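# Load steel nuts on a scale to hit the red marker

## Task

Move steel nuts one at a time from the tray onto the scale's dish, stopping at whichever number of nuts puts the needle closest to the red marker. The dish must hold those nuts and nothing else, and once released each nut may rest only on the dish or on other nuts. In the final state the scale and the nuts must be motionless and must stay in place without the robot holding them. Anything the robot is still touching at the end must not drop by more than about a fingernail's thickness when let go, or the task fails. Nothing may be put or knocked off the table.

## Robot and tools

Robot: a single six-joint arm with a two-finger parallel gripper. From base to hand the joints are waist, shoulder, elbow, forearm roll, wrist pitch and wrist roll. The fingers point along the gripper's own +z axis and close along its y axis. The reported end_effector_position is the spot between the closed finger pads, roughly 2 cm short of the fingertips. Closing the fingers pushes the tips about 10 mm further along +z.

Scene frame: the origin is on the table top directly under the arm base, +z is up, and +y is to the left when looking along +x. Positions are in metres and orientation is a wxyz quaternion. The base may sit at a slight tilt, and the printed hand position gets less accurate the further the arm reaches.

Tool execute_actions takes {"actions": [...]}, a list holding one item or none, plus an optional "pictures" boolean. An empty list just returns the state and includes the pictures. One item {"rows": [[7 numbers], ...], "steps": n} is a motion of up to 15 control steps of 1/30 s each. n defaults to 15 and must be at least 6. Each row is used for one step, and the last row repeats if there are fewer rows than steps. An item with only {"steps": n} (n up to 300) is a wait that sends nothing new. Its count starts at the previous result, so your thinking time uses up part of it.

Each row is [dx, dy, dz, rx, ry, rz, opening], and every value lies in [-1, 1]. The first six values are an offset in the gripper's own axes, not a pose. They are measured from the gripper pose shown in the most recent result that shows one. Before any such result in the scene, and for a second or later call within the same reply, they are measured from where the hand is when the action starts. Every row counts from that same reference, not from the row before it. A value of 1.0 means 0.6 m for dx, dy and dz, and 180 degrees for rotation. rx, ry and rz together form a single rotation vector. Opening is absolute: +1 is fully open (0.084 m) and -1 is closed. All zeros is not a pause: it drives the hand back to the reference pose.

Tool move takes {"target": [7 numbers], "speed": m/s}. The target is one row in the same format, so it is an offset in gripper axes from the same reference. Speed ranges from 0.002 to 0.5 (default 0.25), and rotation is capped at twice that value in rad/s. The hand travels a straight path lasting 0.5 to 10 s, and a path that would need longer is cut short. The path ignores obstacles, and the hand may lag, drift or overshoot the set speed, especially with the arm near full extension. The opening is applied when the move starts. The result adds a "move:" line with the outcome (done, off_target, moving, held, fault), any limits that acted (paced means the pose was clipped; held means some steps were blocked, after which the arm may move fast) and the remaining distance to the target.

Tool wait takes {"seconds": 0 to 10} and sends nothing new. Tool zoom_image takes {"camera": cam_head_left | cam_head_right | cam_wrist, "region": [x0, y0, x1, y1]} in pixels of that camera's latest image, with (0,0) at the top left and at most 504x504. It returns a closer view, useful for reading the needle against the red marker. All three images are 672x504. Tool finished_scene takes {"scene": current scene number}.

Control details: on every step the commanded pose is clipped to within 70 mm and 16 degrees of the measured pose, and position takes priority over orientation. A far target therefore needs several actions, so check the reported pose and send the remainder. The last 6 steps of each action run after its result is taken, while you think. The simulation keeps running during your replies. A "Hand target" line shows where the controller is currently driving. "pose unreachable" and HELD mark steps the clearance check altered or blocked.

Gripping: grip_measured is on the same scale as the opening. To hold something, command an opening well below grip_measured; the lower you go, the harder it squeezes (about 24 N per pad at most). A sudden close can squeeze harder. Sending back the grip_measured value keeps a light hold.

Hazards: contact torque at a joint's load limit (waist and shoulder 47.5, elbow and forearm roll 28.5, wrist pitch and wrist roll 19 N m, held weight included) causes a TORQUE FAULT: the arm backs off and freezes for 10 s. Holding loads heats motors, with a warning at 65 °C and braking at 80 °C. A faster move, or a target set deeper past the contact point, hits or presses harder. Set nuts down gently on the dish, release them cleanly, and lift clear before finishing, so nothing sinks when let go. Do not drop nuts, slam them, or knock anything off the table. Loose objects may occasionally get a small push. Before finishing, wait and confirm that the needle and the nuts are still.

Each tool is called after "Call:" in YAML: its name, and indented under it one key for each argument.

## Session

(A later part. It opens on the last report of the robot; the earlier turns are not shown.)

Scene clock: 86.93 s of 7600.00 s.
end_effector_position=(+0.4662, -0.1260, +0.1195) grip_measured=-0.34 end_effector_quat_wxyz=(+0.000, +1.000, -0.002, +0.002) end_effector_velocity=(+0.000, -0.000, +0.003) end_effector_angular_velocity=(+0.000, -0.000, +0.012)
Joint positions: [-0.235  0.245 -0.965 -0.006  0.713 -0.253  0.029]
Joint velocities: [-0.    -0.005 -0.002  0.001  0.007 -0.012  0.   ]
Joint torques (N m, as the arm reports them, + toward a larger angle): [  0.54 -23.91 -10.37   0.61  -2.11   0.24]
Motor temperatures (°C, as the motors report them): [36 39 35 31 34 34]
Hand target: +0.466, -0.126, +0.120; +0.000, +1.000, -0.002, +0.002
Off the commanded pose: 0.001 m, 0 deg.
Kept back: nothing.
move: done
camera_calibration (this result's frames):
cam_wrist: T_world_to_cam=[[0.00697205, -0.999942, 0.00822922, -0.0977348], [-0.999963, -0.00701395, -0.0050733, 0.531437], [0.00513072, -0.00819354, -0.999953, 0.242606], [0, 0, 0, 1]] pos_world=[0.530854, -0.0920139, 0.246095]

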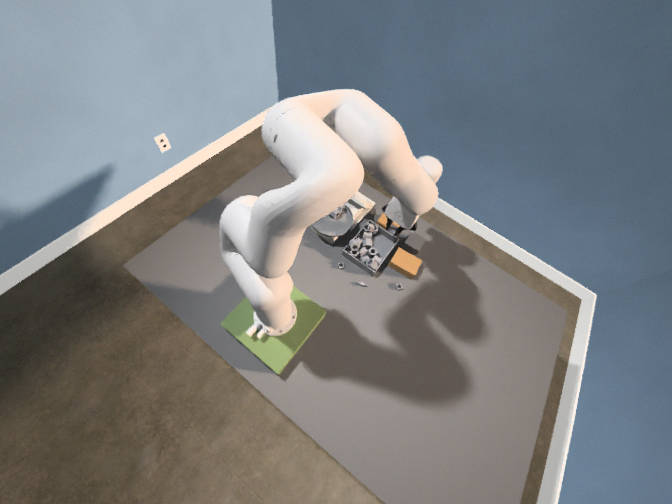

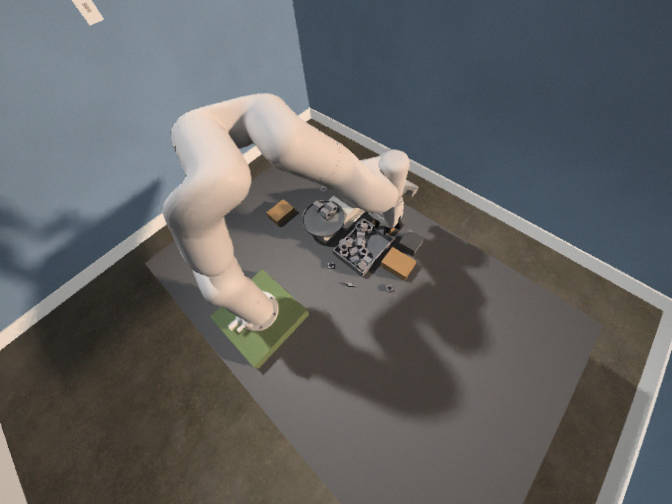

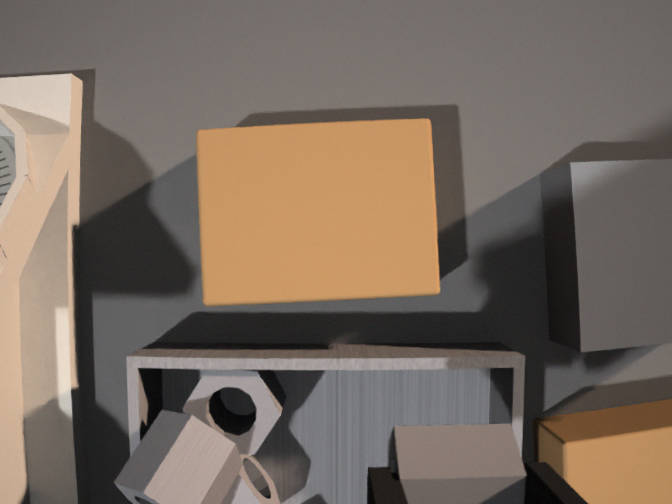

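Call:
move:
  target: [-0.1103, -0.2817, -0.034, 0, 0, 0, -0.65]
  speed: 0.2

Scene clock: 88.63 s of 7600.00 s.
end_effector_position=(+0.4014, +0.0429, +0.1396) grip_measured=-0.34 end_effector_quat_wxyz=(+0.001, +1.000, -0.002, +0.002) end_effector_velocity=(+0.000, +0.002, +0.001) end_effector_angular_velocity=(-0.001, -0.003, +0.000)
Joint positions: [ 0.137 -0.029 -0.677 -0.011  0.701  0.124  0.029]
Joint velocities: [ 0.005 -0.004  0.    -0.002  0.001  0.007  0.   ]
Joint torques (N m, as the arm reports them, + toward a larger angle): [  1.28 -18.33 -10.07   0.6   -2.32  -0.1 ]
Motor temperatures (°C, as the motors report them): [36 39 35 31 34 34]
Hand target: +0.401, +0.043, +0.140; +0.001, +1.000, -0.002, +0.002
Off the commanded pose: 0.001 m, 0 deg.
Kept back: nothing.
move: done
camera_calibration (this result's frames):
cam_wrist: T_world_to_cam=[[0.00664157, -0.999933, 0.00944086, 0.0713492], [-0.999963, -0.00669211, -0.00533254, 0.467942], [0.00539537, -0.0094051, -0.999941, 0.264306], [0, 0, 0, 1]] pos_world=[0.466025, 0.0769618, 0.266112]

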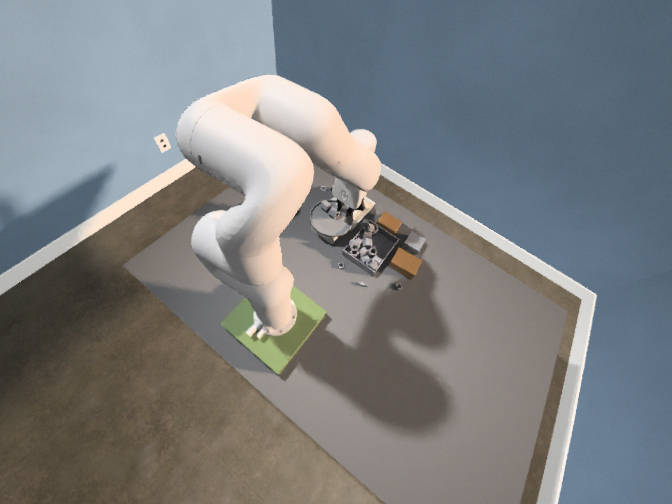

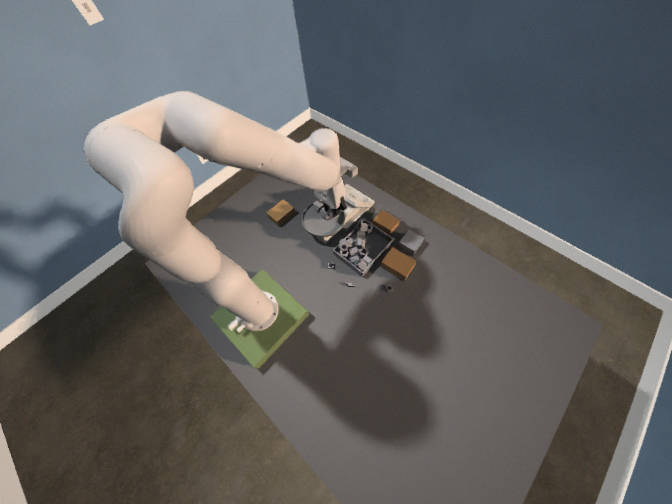

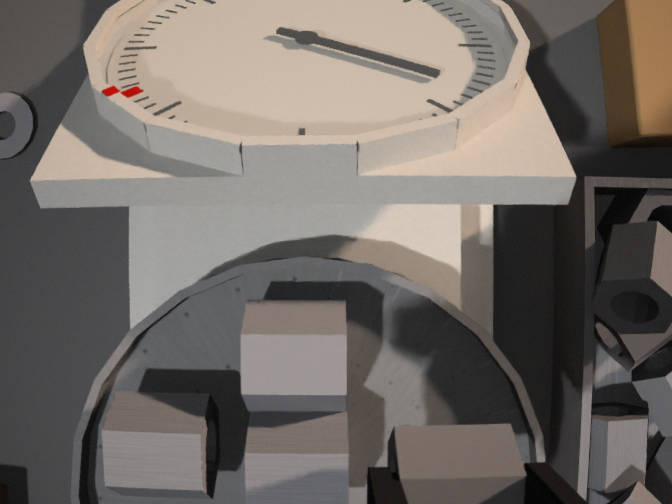

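Call:
move:
  target: [-0.002, 0.001, 0.0577, 0, 0, 0, -0.65]
  speed: 0.06

Call:
move:
  target: [0, 0, 0.0055, 0, 0, 0, -0.65]
  speed: 0.012

Scene clock: 90.07 s of 7600.00 s.
end_effector_position=(+0.4005, +0.0424, +0.1054) grip_measured=-0.34 end_effector_quat_wxyz=(+0.001, +1.000, -0.002, +0.002) end_effector_velocity=(-0.000, +0.000, -0.002) end_effector_angular_velocity=(-0.000, +0.000, +0.001)
Joint positions: [ 0.135  0.054 -0.65  -0.013  0.591  0.124  0.029]
Joint velocities: [ 0.     0.006  0.002 -0.001 -0.007  0.    -0.   ]
Joint torques (N m, as the arm reports them, + toward a larger angle): [  1.06 -18.57  -9.71   0.43  -2.13   0.03]
Motor temperatures (°C, as the motors report them): [36 39 35 31 34 34]
Hand target: +0.400, +0.042, +0.105; +0.001, +1.000, -0.002, +0.002
Off the commanded pose: 0.000 m, 0 deg.
Kept back: nothing.
move: done
camera_calibration (this result's frames):
cam_wrist: T_world_to_cam=[[0.00678719, -0.999935, 0.00919971, 0.0711436], [-0.99996, -0.00684051, -0.00577687, 0.466896], [0.00583943, -0.00916013, -0.999941, 0.229901], [0, 0, 0, 1]] pos_world=[0.465051, 0.0764387, 0.23193]

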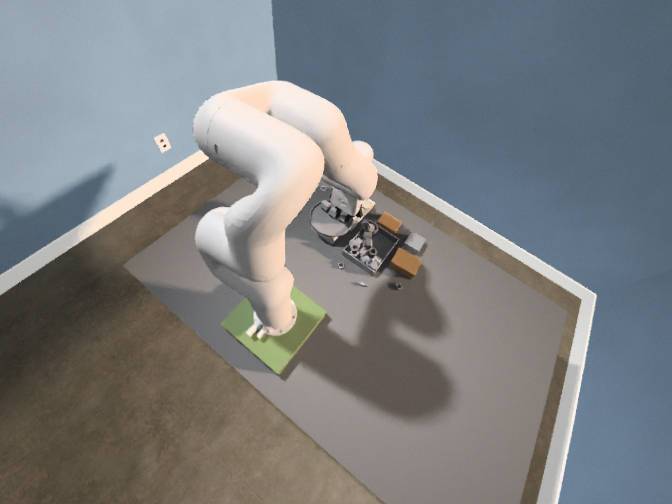

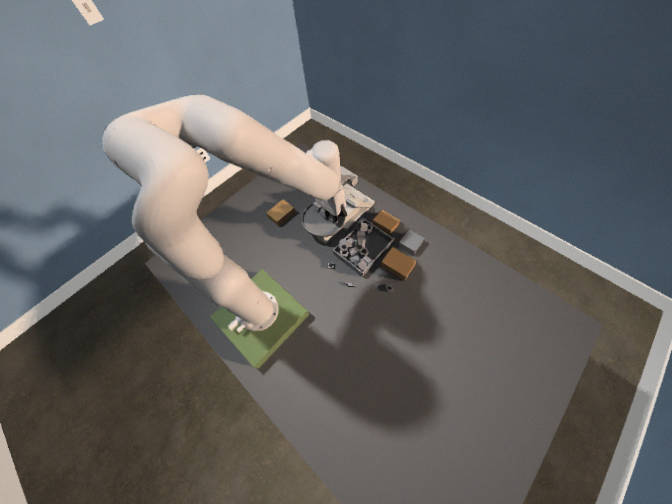

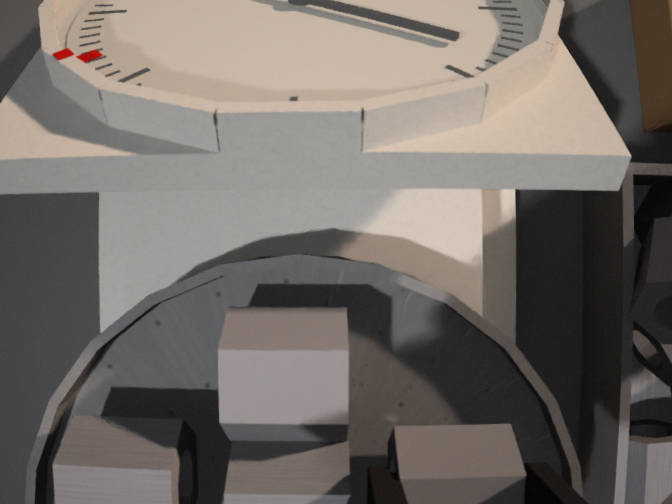

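Scene clock: 90.77 s of 7600.00 s.
end_effector_position=(+0.4007, +0.0424, +0.1023) grip_measured=-0.34 end_effector_quat_wxyz=(+0.000, +1.000, -0.002, +0.002) end_effector_velocity=(+0.001, +0.000, -0.000) end_effector_angular_velocity=(+0.001, -0.003, -0.000)
Joint positions: [ 0.135  0.063 -0.649 -0.013  0.581  0.124  0.029]
Joint velocities: [ 0.     0.002 -0.001  0.001 -0.004 -0.    -0.   ]
Joint torques (N m, as the arm reports them, + toward a larger angle): [  1.13 -18.18  -9.36   0.26  -2.16   0.07]
Motor temperatures (°C, as the motors report them): [36 39 35 31 34 34]
Hand target: +0.401, +0.042, +0.102; +0.000, +1.000, -0.002, +0.002
Off the commanded pose: 0.000 m, 0 deg.
Kept back: nothing.
move: done
camera_calibration (this result's frames):
cam_wrist: T_world_to_cam=[[0.0067942, -0.999935, 0.0091375, 0.0711906], [-0.999957, -0.00685092, -0.00619096, 0.467081], [0.00625316, -0.00909505, -0.999939, 0.2267], [0, 0, 0, 1]] pos_world=[0.46516, 0.0764477, 0.228927]

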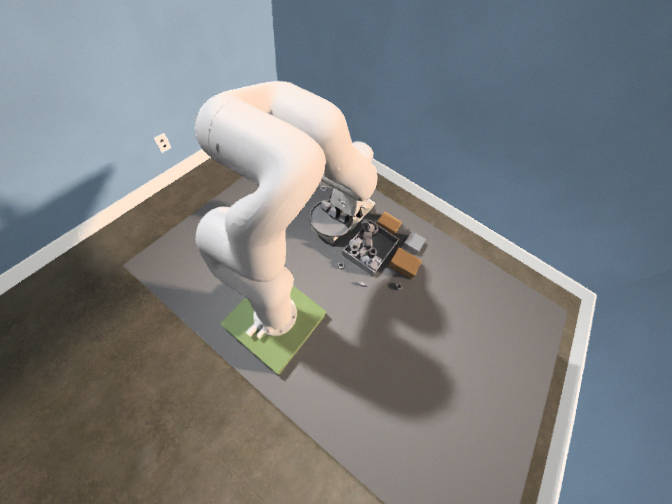

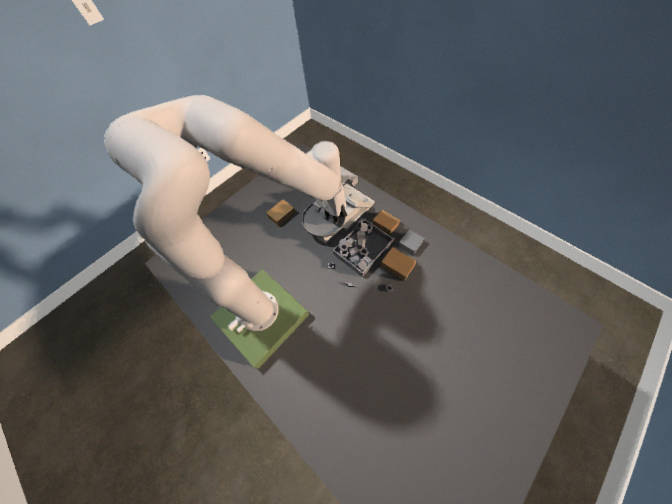

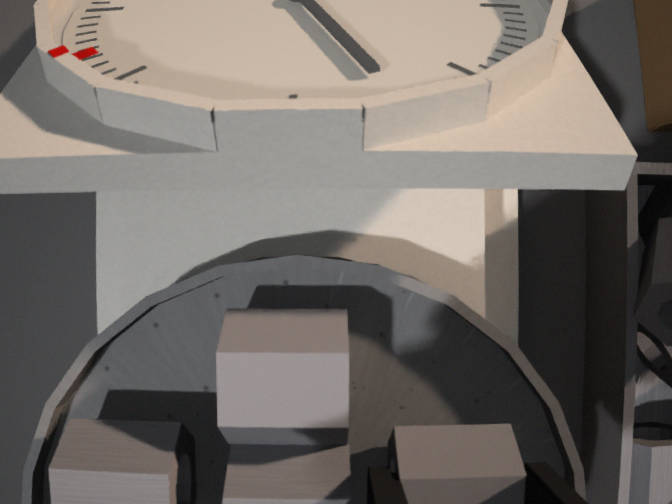

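Contact. Release and lift, then go to overview.

Call:
move:
  target: [0, 0, 0, 0, 0, 0, -0.22]
  speed: 0.05

Call:
move:
  target: [0, 0, -0.04, 0, 0, 0, -0.22]
  speed: 0.1

Call:
move:
  target: [-0.075, 0.27, 0.0, 0, 0, 0, -0.22]
  speed: 0.25

Scene clock: 94.60 s of 7600.00 s.
end_effector_position=(+0.4006, +0.0424, +0.1023) grip_measured=-0.24 end_effector_quat_wxyz=(+0.000, +1.000, -0.002, +0.002) end_effector_velocity=(+0.000, +0.000, -0.000) end_effector_angular_velocity=(+0.000, +0.000, -0.000)
Joint positions: [ 0.135  0.063 -0.649 -0.013  0.581  0.124  0.034]
Joint velocities: [ 0.     0.001 -0.     0.     0.     0.    -0.   ]
Joint torques (N m, as the arm reports them, + toward a larger angle): [  0.83 -18.58  -9.02   0.56  -2.19  -0.1 ]
Motor temperatures (°C, as the motors report them): [36 39 35 31 34 34]
Hand target: +0.401, +0.042, +0.102; +0.000, +1.000, -0.002, +0.002
Off the commanded pose: 0.000 m, 0 deg.
Kept back: nothing.
move: done
camera_calibration (this result's frames):
cam_wrist: T_world_to_cam=[[0.00681958, -0.999935, 0.00915491, 0.0711824], [-0.999958, -0.00687472, -0.0060056, 0.466997], [0.00606815, -0.00911357, -0.99994, 0.226718], [0, 0, 0, 1]] pos_world=[0.465116, 0.0764545, 0.228857]

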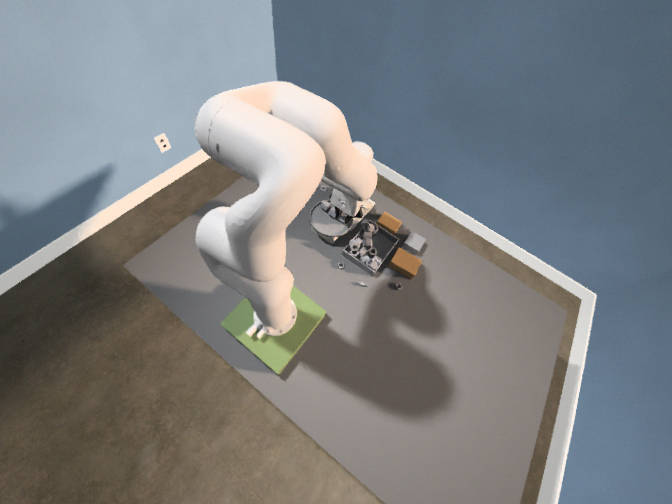

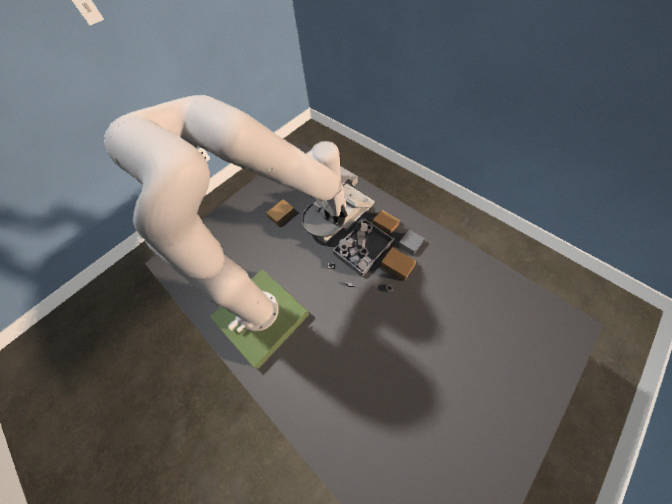

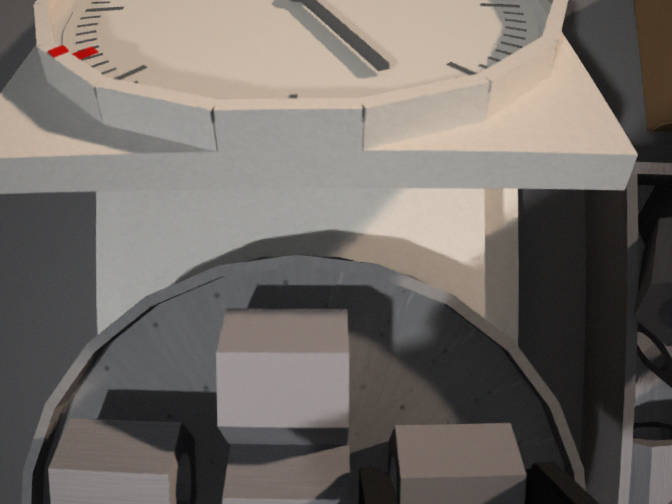

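Scene clock: 95.40 s of 7600.00 s.
end_effector_position=(+0.4004, +0.0423, +0.1259) grip_measured=-0.24 end_effector_quat_wxyz=(+0.001, +1.000, -0.002, +0.002) end_effector_velocity=(-0.000, +0.000, +0.002) end_effector_angular_velocity=(+0.000, +0.002, -0.001)
Joint positions: [ 0.136  0.    -0.662 -0.012  0.656  0.123  0.034]
Joint velocities: [ 0.    -0.005 -0.002  0.001  0.009 -0.    -0.   ]
Joint torques (N m, as the arm reports them, + toward a larger angle): [  0.47 -18.07  -9.87   0.49  -2.09  -0.15]
Motor temperatures (°C, as the motors report them): [36 39 35 31 34 34]
Hand target: +0.400, +0.042, +0.126; +0.001, +1.000, -0.002, +0.002
Off the commanded pose: 0.000 m, 0 deg.
Kept back: nothing.
move: done
camera_calibration (this result's frames):
cam_wrist: T_world_to_cam=[[0.00672639, -0.999934, 0.00932447, 0.0709239], [-0.999961, -0.00677933, -0.0056574, 0.466856], [0.00572024, -0.00928605, -0.999941, 0.250479], [0, 0, 0, 1]] pos_world=[0.464928, 0.0764101, 0.252444]

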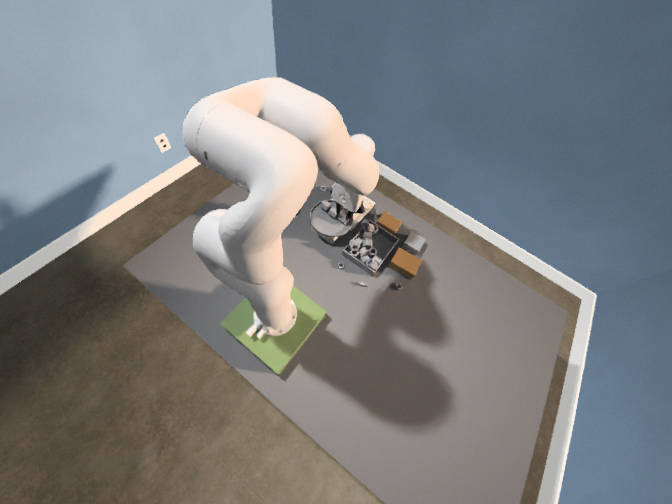

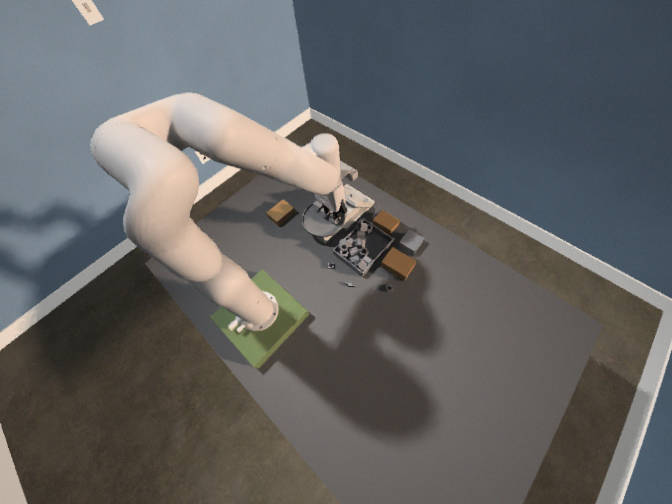

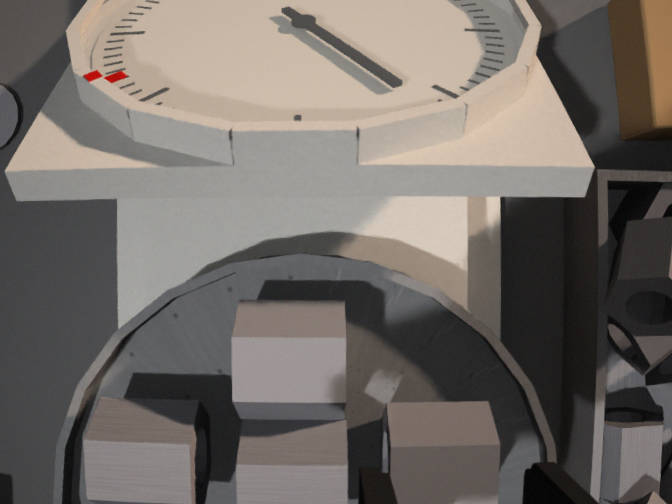

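Scene clock: 96.67 s of 7600.00 s.
end_effector_position=(+0.3540, -0.1185, +0.1255) grip_measured=-0.24 end_effector_quat_wxyz=(-0.000, +1.000, -0.002, +0.002) end_effector_velocity=(-0.000, -0.002, -0.000) end_effector_angular_velocity=(+0.002, +0.000, +0.001)
Joint positions: [-0.294 -0.094 -0.555 -0.005  0.642 -0.312  0.034]
Joint velocities: [-0.007  0.002 -0.002  0.003  0.001 -0.01  -0.   ]
Joint torques (N m, as the arm reports them, + toward a larger angle): [  0.7  -16.08  -9.65   0.63  -2.03   0.  ]
Motor temperatures (°C, as the motors report them): [36 39 35 31 34 34]
Hand target: +0.354, -0.119, +0.126; -0.000, +1.000, -0.002, +0.002
Off the commanded pose: 0.001 m, 0 deg.
Kept back: nothing.
move: done
camera_calibration (this result's frames):
cam_wrist: T_world_to_cam=[[0.00712444, -0.999943, 0.00798072, -0.0895114], [-0.999961, -0.00716593, -0.00518236, 0.419328], [0.00523926, -0.00794349, -0.999955, 0.249184], [0, 0, 0, 1]] pos_world=[0.418644, -0.084522, 0.252061]

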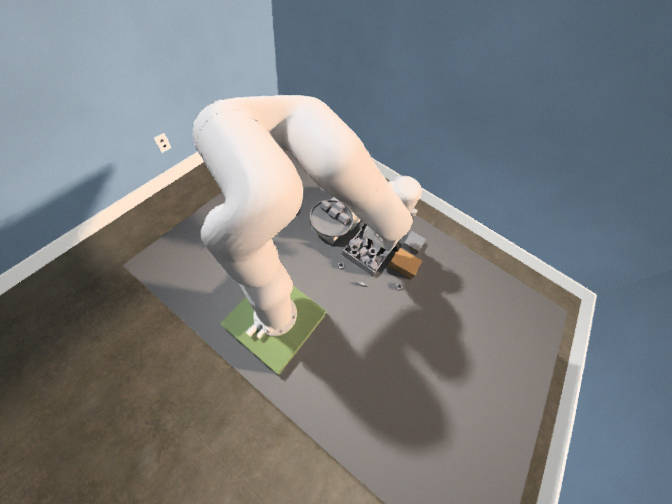

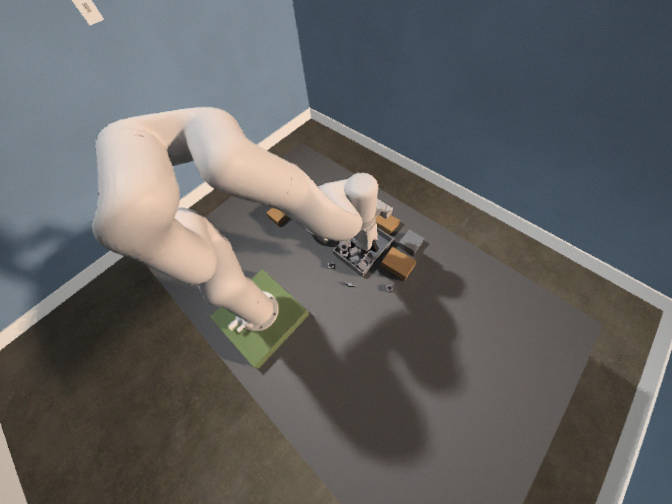

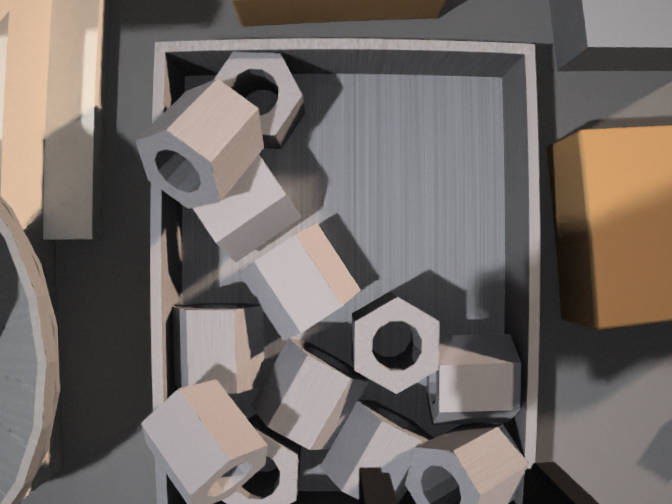

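Call:
zoom_image:
  camera: "cam_wrist"
  region: [120, 30, 560, 504]

Region (120, 30, 560, 504) of cam_wrist's 672x504 image, scaled by 1.063, with more detail than that image has; it fills the left 468 columns of this view, and the rest is white.

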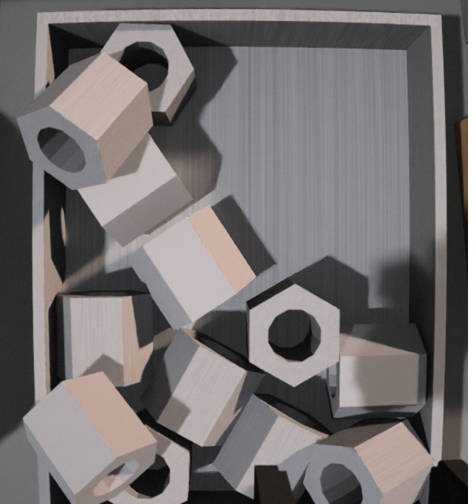

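Call:
move:
  target: [0.0852, -0.0992, 0.1025, 0.0727, -0.1259, 0.3278, -1]
  speed: 0.3

Scene clock: 102.80 s of 7600.00 s.
end_effector_position=(+0.4058, -0.0595, +0.0646) grip_measured=-1.00 end_effector_quat_wxyz=(-0.110, +0.845, -0.489, -0.185) end_effector_velocity=(-0.000, +0.000, -0.000) end_effector_angular_velocity=(+0.002, +0.007, -0.009)
Joint positions: [-0.259  0.376 -0.977  0.365  0.95   0.499  0.   ]
Joint velocities: [-0.001  0.003 -0.003  0.002  0.005  0.008  0.   ]
Joint torques (N m, as the arm reports them, + toward a larger angle): [  0.74 -24.05  -8.88   0.35  -0.81   0.1 ]
Motor temperatures (°C, as the motors report them): [36 39 36 31 34 34]
Hand target: +0.406, -0.059, +0.064; -0.110, +0.845, -0.490, -0.185
Off the commanded pose: 0.001 m, 0 deg.
Kept back: nothing.
move: done
camera_calibration (this result's frames):
cam_wrist: T_world_to_cam=[[-0.860759, -0.509007, -0.00229264, 0.351677], [-0.462947, 0.780981, 0.419224, 0.272787], [-0.211597, 0.361912, -0.90788, 0.292535], [0, 0, 0, 1]] pos_world=[0.490895, -0.139907, 0.152034]

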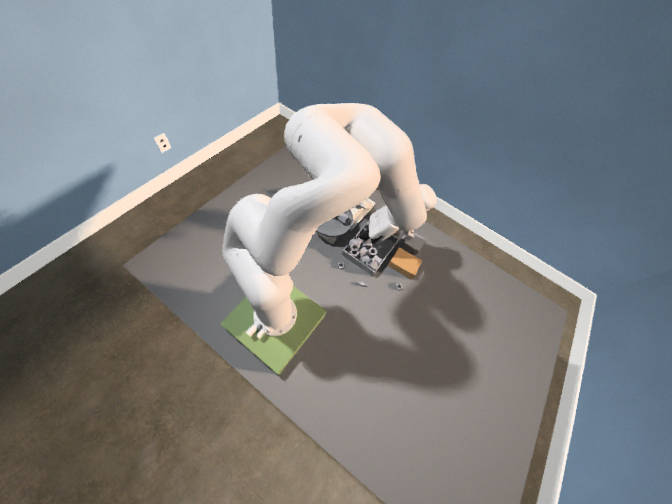

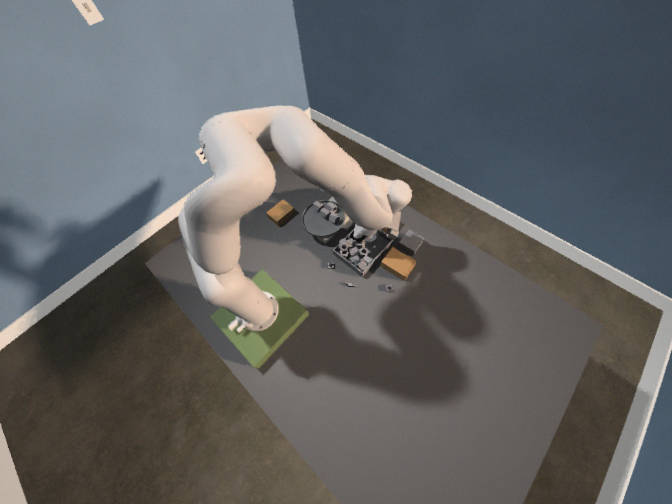

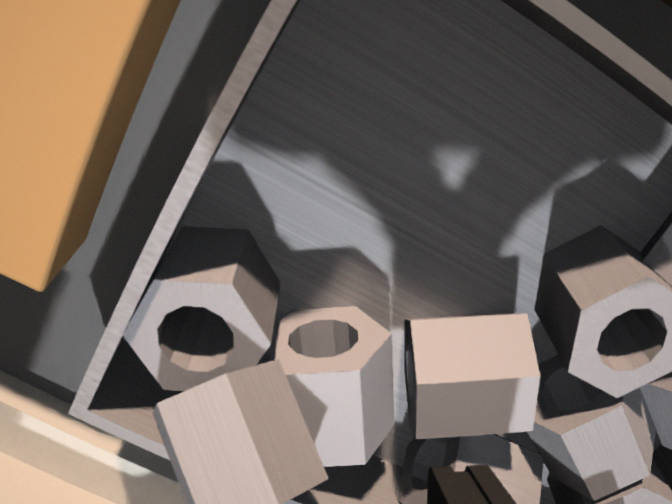

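Call:
move:
  target: [0.0084, 0, 0.0182, 0, 0, 0, -1]
  speed: 0.03

Scene clock: 103.97 s of 7600.00 s.
end_effector_position=(+0.4059, -0.0594, +0.0528) grip_measured=-1.00 end_effector_quat_wxyz=(-0.110, +0.845, -0.489, -0.185) end_effector_velocity=(+0.001, -0.001, -0.001) end_effector_angular_velocity=(-0.001, -0.003, -0.001)
Joint positions: [-0.257  0.405 -0.978  0.373  0.923  0.487  0.   ]
Joint velocities: [-0.     0.003 -0.001  0.001 -0.005 -0.002  0.   ]
Joint torques (N m, as the arm reports them, + toward a larger angle): [  0.76 -23.93  -8.67   0.44  -0.89   0.06]
Motor temperatures (°C, as the motors report them): [36 39 36 31 34 34]
Hand target: +0.406, -0.059, +0.053; -0.110, +0.845, -0.489, -0.185
Off the commanded pose: 0.000 m, 0 deg.
Kept back: nothing.
move: done
camera_calibration (this result's frames):
cam_wrist: T_world_to_cam=[[-0.860725, -0.509064, -0.00228003, 0.351697], [-0.462968, 0.780907, 0.419339, 0.277679], [-0.21169, 0.361991, -0.907827, 0.281811], [0, 0, 0, 1]] pos_world=[0.490927, -0.139818, 0.140196]

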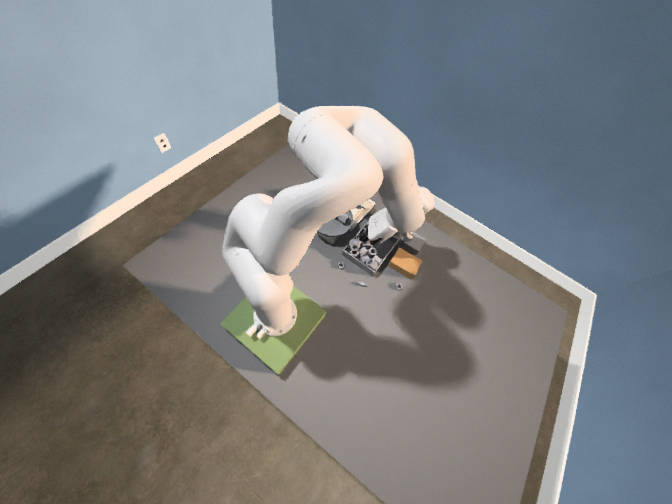

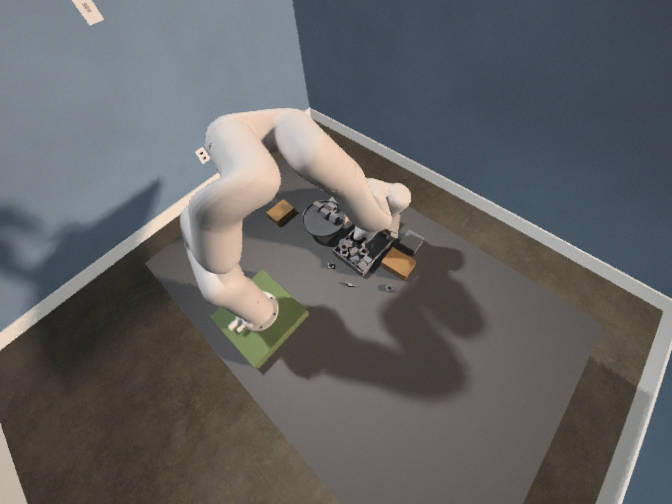

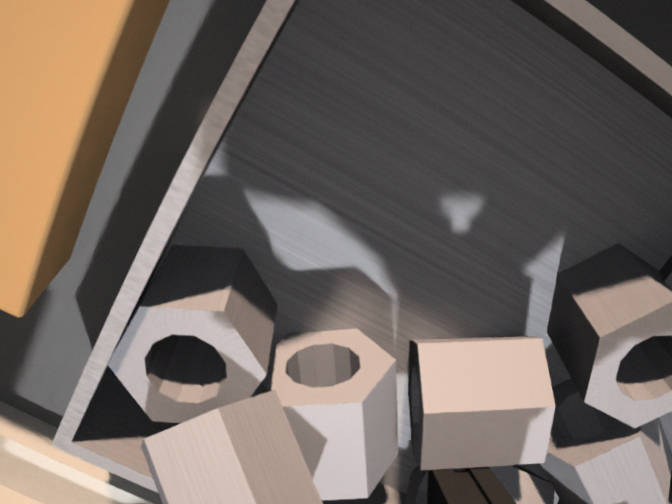

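Call:
move:
  target: [0.040, 0.003, -0.013, 0, 0, 0, -1]
  speed: 0.03

Scene clock: 105.37 s of 7600.00 s.
end_effector_position=(+0.4166, -0.0819, +0.0498) grip_measured=-1.00 end_effector_quat_wxyz=(-0.110, +0.845, -0.489, -0.185) end_effector_velocity=(-0.000, -0.001, -0.001) end_effector_angular_velocity=(+0.002, +0.003, -0.001)
Joint positions: [-0.297  0.455 -1.051  0.349  0.953  0.471  0.   ]
Joint velocities: [-0.002  0.004 -0.004 -0.     0.003  0.     0.   ]
Joint torques (N m, as the arm reports them, + toward a larger angle): [  0.85 -24.88  -8.76   0.7   -1.08  -0.01]
Motor temperatures (°C, as the motors report them): [36 39 36 31 34 34]
Hand target: +0.417, -0.082, +0.050; -0.110, +0.845, -0.489, -0.185
Off the commanded pose: 0.000 m, 0 deg.
Kept back: nothing.
move: done
camera_calibration (this result's frames):
cam_wrist: T_world_to_cam=[[-0.860722, -0.509069, -0.00230191, 0.3495], [-0.462954, 0.780854, 0.419453, 0.301442], [-0.211733, 0.362098, -0.907774, 0.289512], [0, 0, 0, 1]] pos_world=[0.501676, -0.162294, 0.137175]

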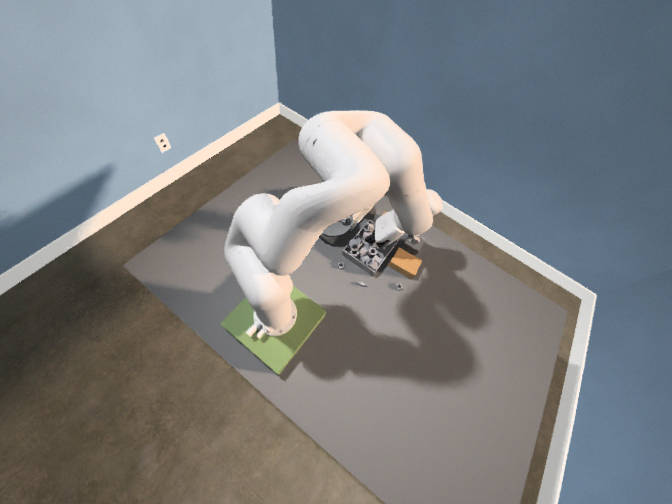

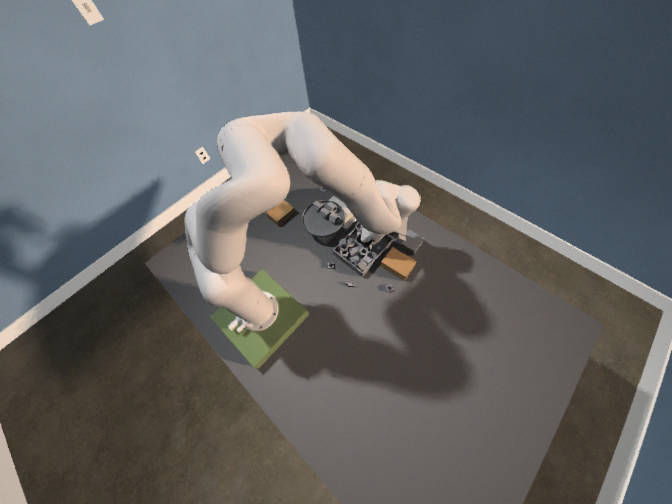

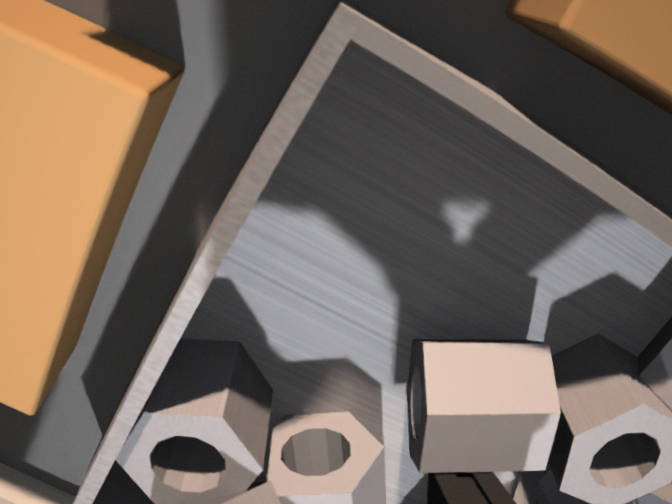

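Call:
move:
  target: [0.0362, -0.01, -0.0168, 0, 0, 0, -1]
  speed: 0.04

Scene clock: 106.53 s of 7600.00 s.
end_effector_position=(+0.4335, -0.0995, +0.0498) grip_measured=-1.00 end_effector_quat_wxyz=(-0.110, +0.845, -0.489, -0.185) end_effector_velocity=(+0.001, -0.001, -0.000) end_effector_angular_velocity=(+0.001, +0.003, +0.002)
Joint positions: [-0.323  0.511 -1.146  0.329  0.994  0.47   0.   ]
Joint velocities: [-0.001  0.005 -0.008 -0.003  0.006 -0.     0.   ]
Joint torques (N m, as the arm reports them, + toward a larger angle): [  0.63 -26.03  -8.99   0.38  -1.09   0.06]
Motor temperatures (°C, as the motors report them): [36 39 36 31 34 34]
Hand target: +0.434, -0.100, +0.050; -0.110, +0.845, -0.489, -0.185
Off the commanded pose: 0.000 m, 0 deg.
Kept back: nothing.
move: done
camera_calibration (this result's frames):
cam_wrist: T_world_to_cam=[[-0.860735, -0.509048, -0.00228303, 0.355038], [-0.462915, 0.780848, 0.419507, 0.32301], [-0.211766, 0.362141, -0.907749, 0.299529], [0, 0, 0, 1]] pos_world=[0.51855, -0.179962, 0.137203]

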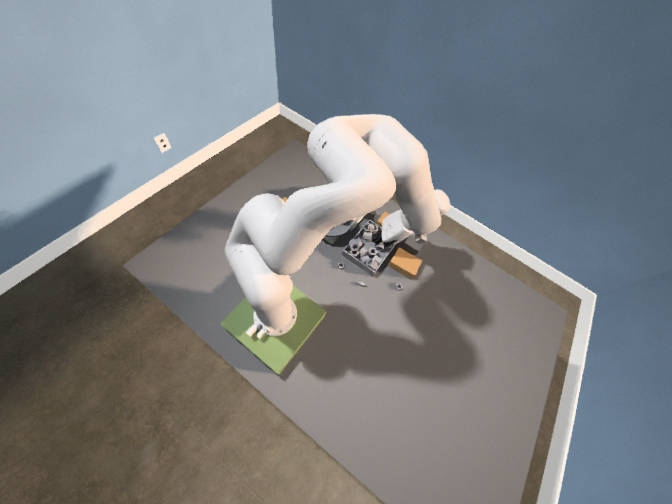

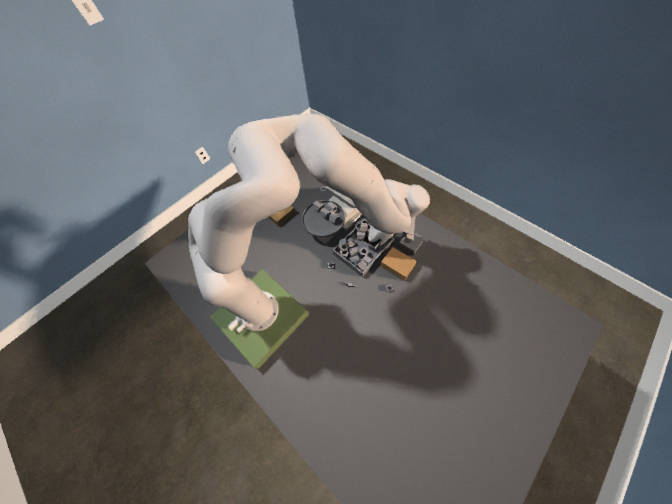

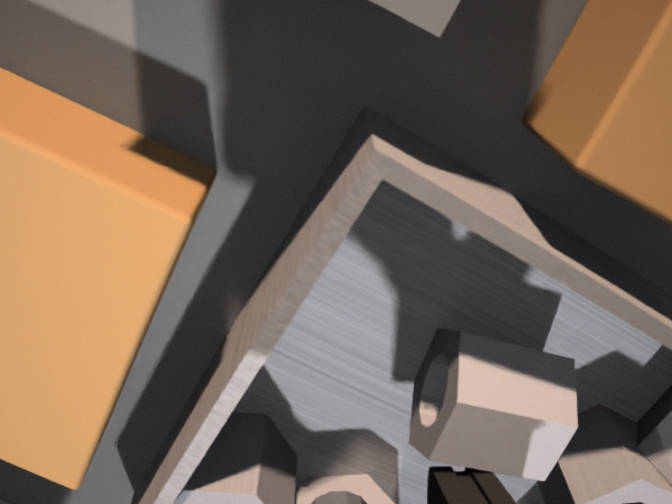

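Call:
move:
  target: [-0.012, 0, -0.017, 0, 0, 0, -1]
  speed: 0.06

Scene clock: 107.63 s of 7600.00 s.
end_effector_position=(+0.4323, -0.0977, +0.0619) grip_measured=-1.00 end_effector_quat_wxyz=(-0.110, +0.845, -0.489, -0.185) end_effector_velocity=(-0.002, +0.001, +0.000) end_effector_angular_velocity=(+0.001, +0.005, -0.000)
Joint positions: [-0.321  0.479 -1.137  0.325  1.016  0.48   0.   ]
Joint velocities: [-0.    -0.002  0.004 -0.001  0.003  0.002  0.   ]
Joint torques (N m, as the arm reports them, + toward a larger angle): [  1.01 -25.97  -9.32   0.6   -0.72  -0.05]
Motor temperatures (°C, as the motors report them): [36 39 36 31 34 34]
Hand target: +0.432, -0.098, +0.062; -0.110, +0.845, -0.489, -0.185
Off the commanded pose: 0.000 m, 0 deg.
Kept back: nothing.
move: done
camera_calibration (this result's frames):
cam_wrist: T_world_to_cam=[[-0.860751, -0.509021, -0.00217727, 0.355005], [-0.462839, 0.780863, 0.419563, 0.315888], [-0.211866, 0.362147, -0.907723, 0.309592], [0, 0, 0, 1]] pos_world=[0.517369, -0.178078, 0.149262]

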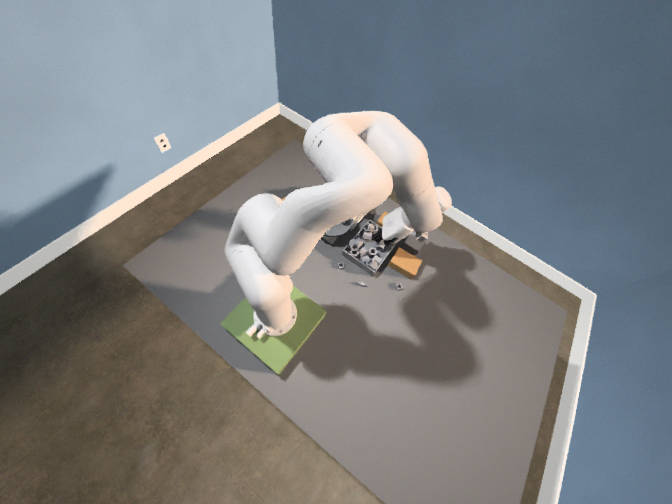

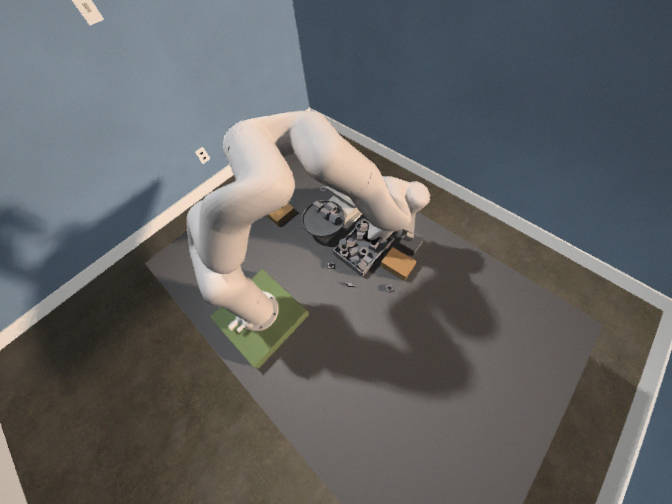

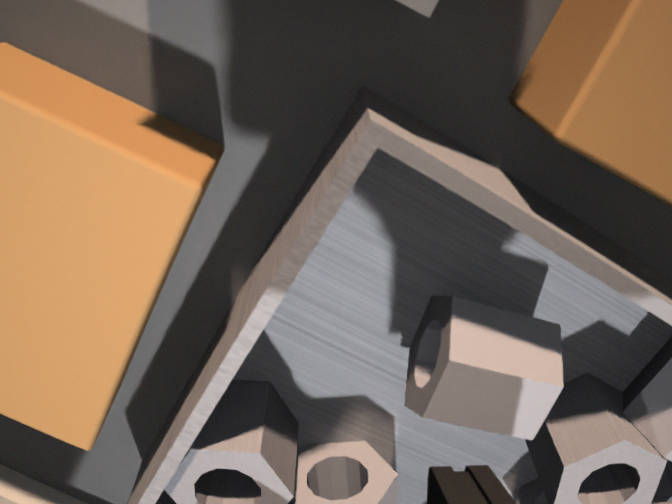

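Call:
move:
  target: [0.033, 0.0115, -0.0061, 0.0182, 0.1381, 0.082, -0.22]
  speed: 0.25

Scene clock: 109.70 s of 7600.00 s.
end_effector_position=(+0.4361, -0.1179, +0.0568) grip_measured=-0.24 end_effector_quat_wxyz=(-0.002, +0.792, -0.610, +0.001) end_effector_velocity=(-0.001, -0.001, -0.001) end_effector_angular_velocity=(-0.011, +0.003, -0.006)
Joint positions: [-0.237  0.313 -0.825 -0.005  0.505  1.053  0.034]
Joint velocities: [ 0.001  0.001  0.001 -0.023 -0.003  0.028 -0.   ]
Joint torques (N m, as the arm reports them, + toward a larger angle): [  0.69 -22.94  -8.96   0.22  -2.05  -0.1 ]
Motor temperatures (°C, as the motors report them): [36 39 36 31 34 34]
Hand target: +0.436, -0.118, +0.057; -0.001, +0.792, -0.610, +0.002
Off the commanded pose: 0.000 m, 0 deg.
Kept back: nothing.
move: done
camera_calibration (this result's frames):
cam_wrist: T_world_to_cam=[[-0.963625, -0.267238, 0.00328259, 0.421047], [-0.267243, 0.963628, -0.00132299, 0.295751], [-0.00280964, -0.00215212, -0.999994, 0.184293], [0, 0, 0, 1]] pos_world=[0.485287, -0.172077, 0.183301]

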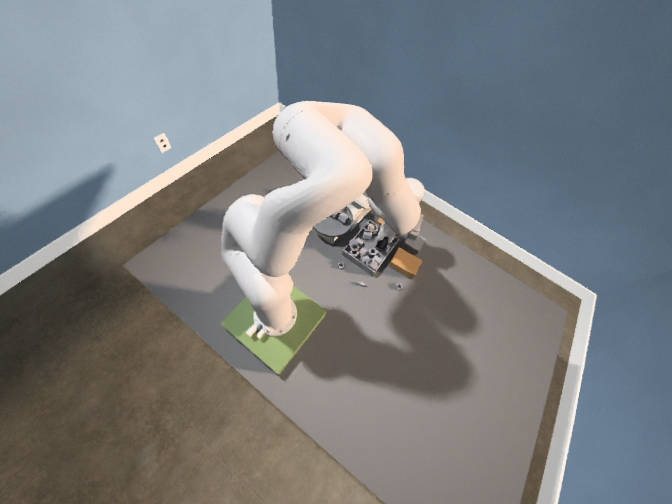

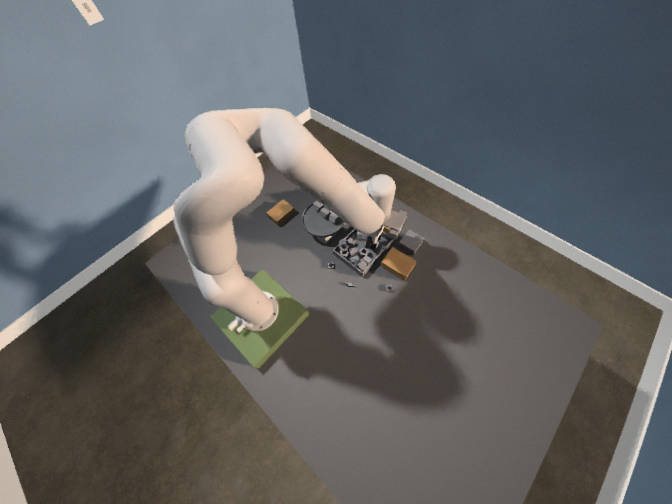

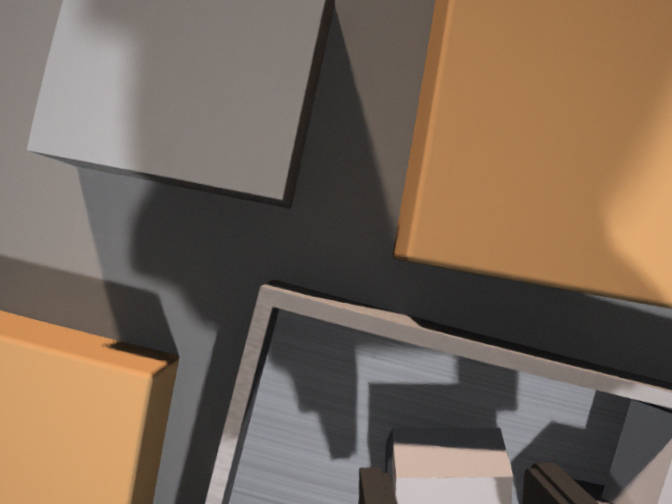

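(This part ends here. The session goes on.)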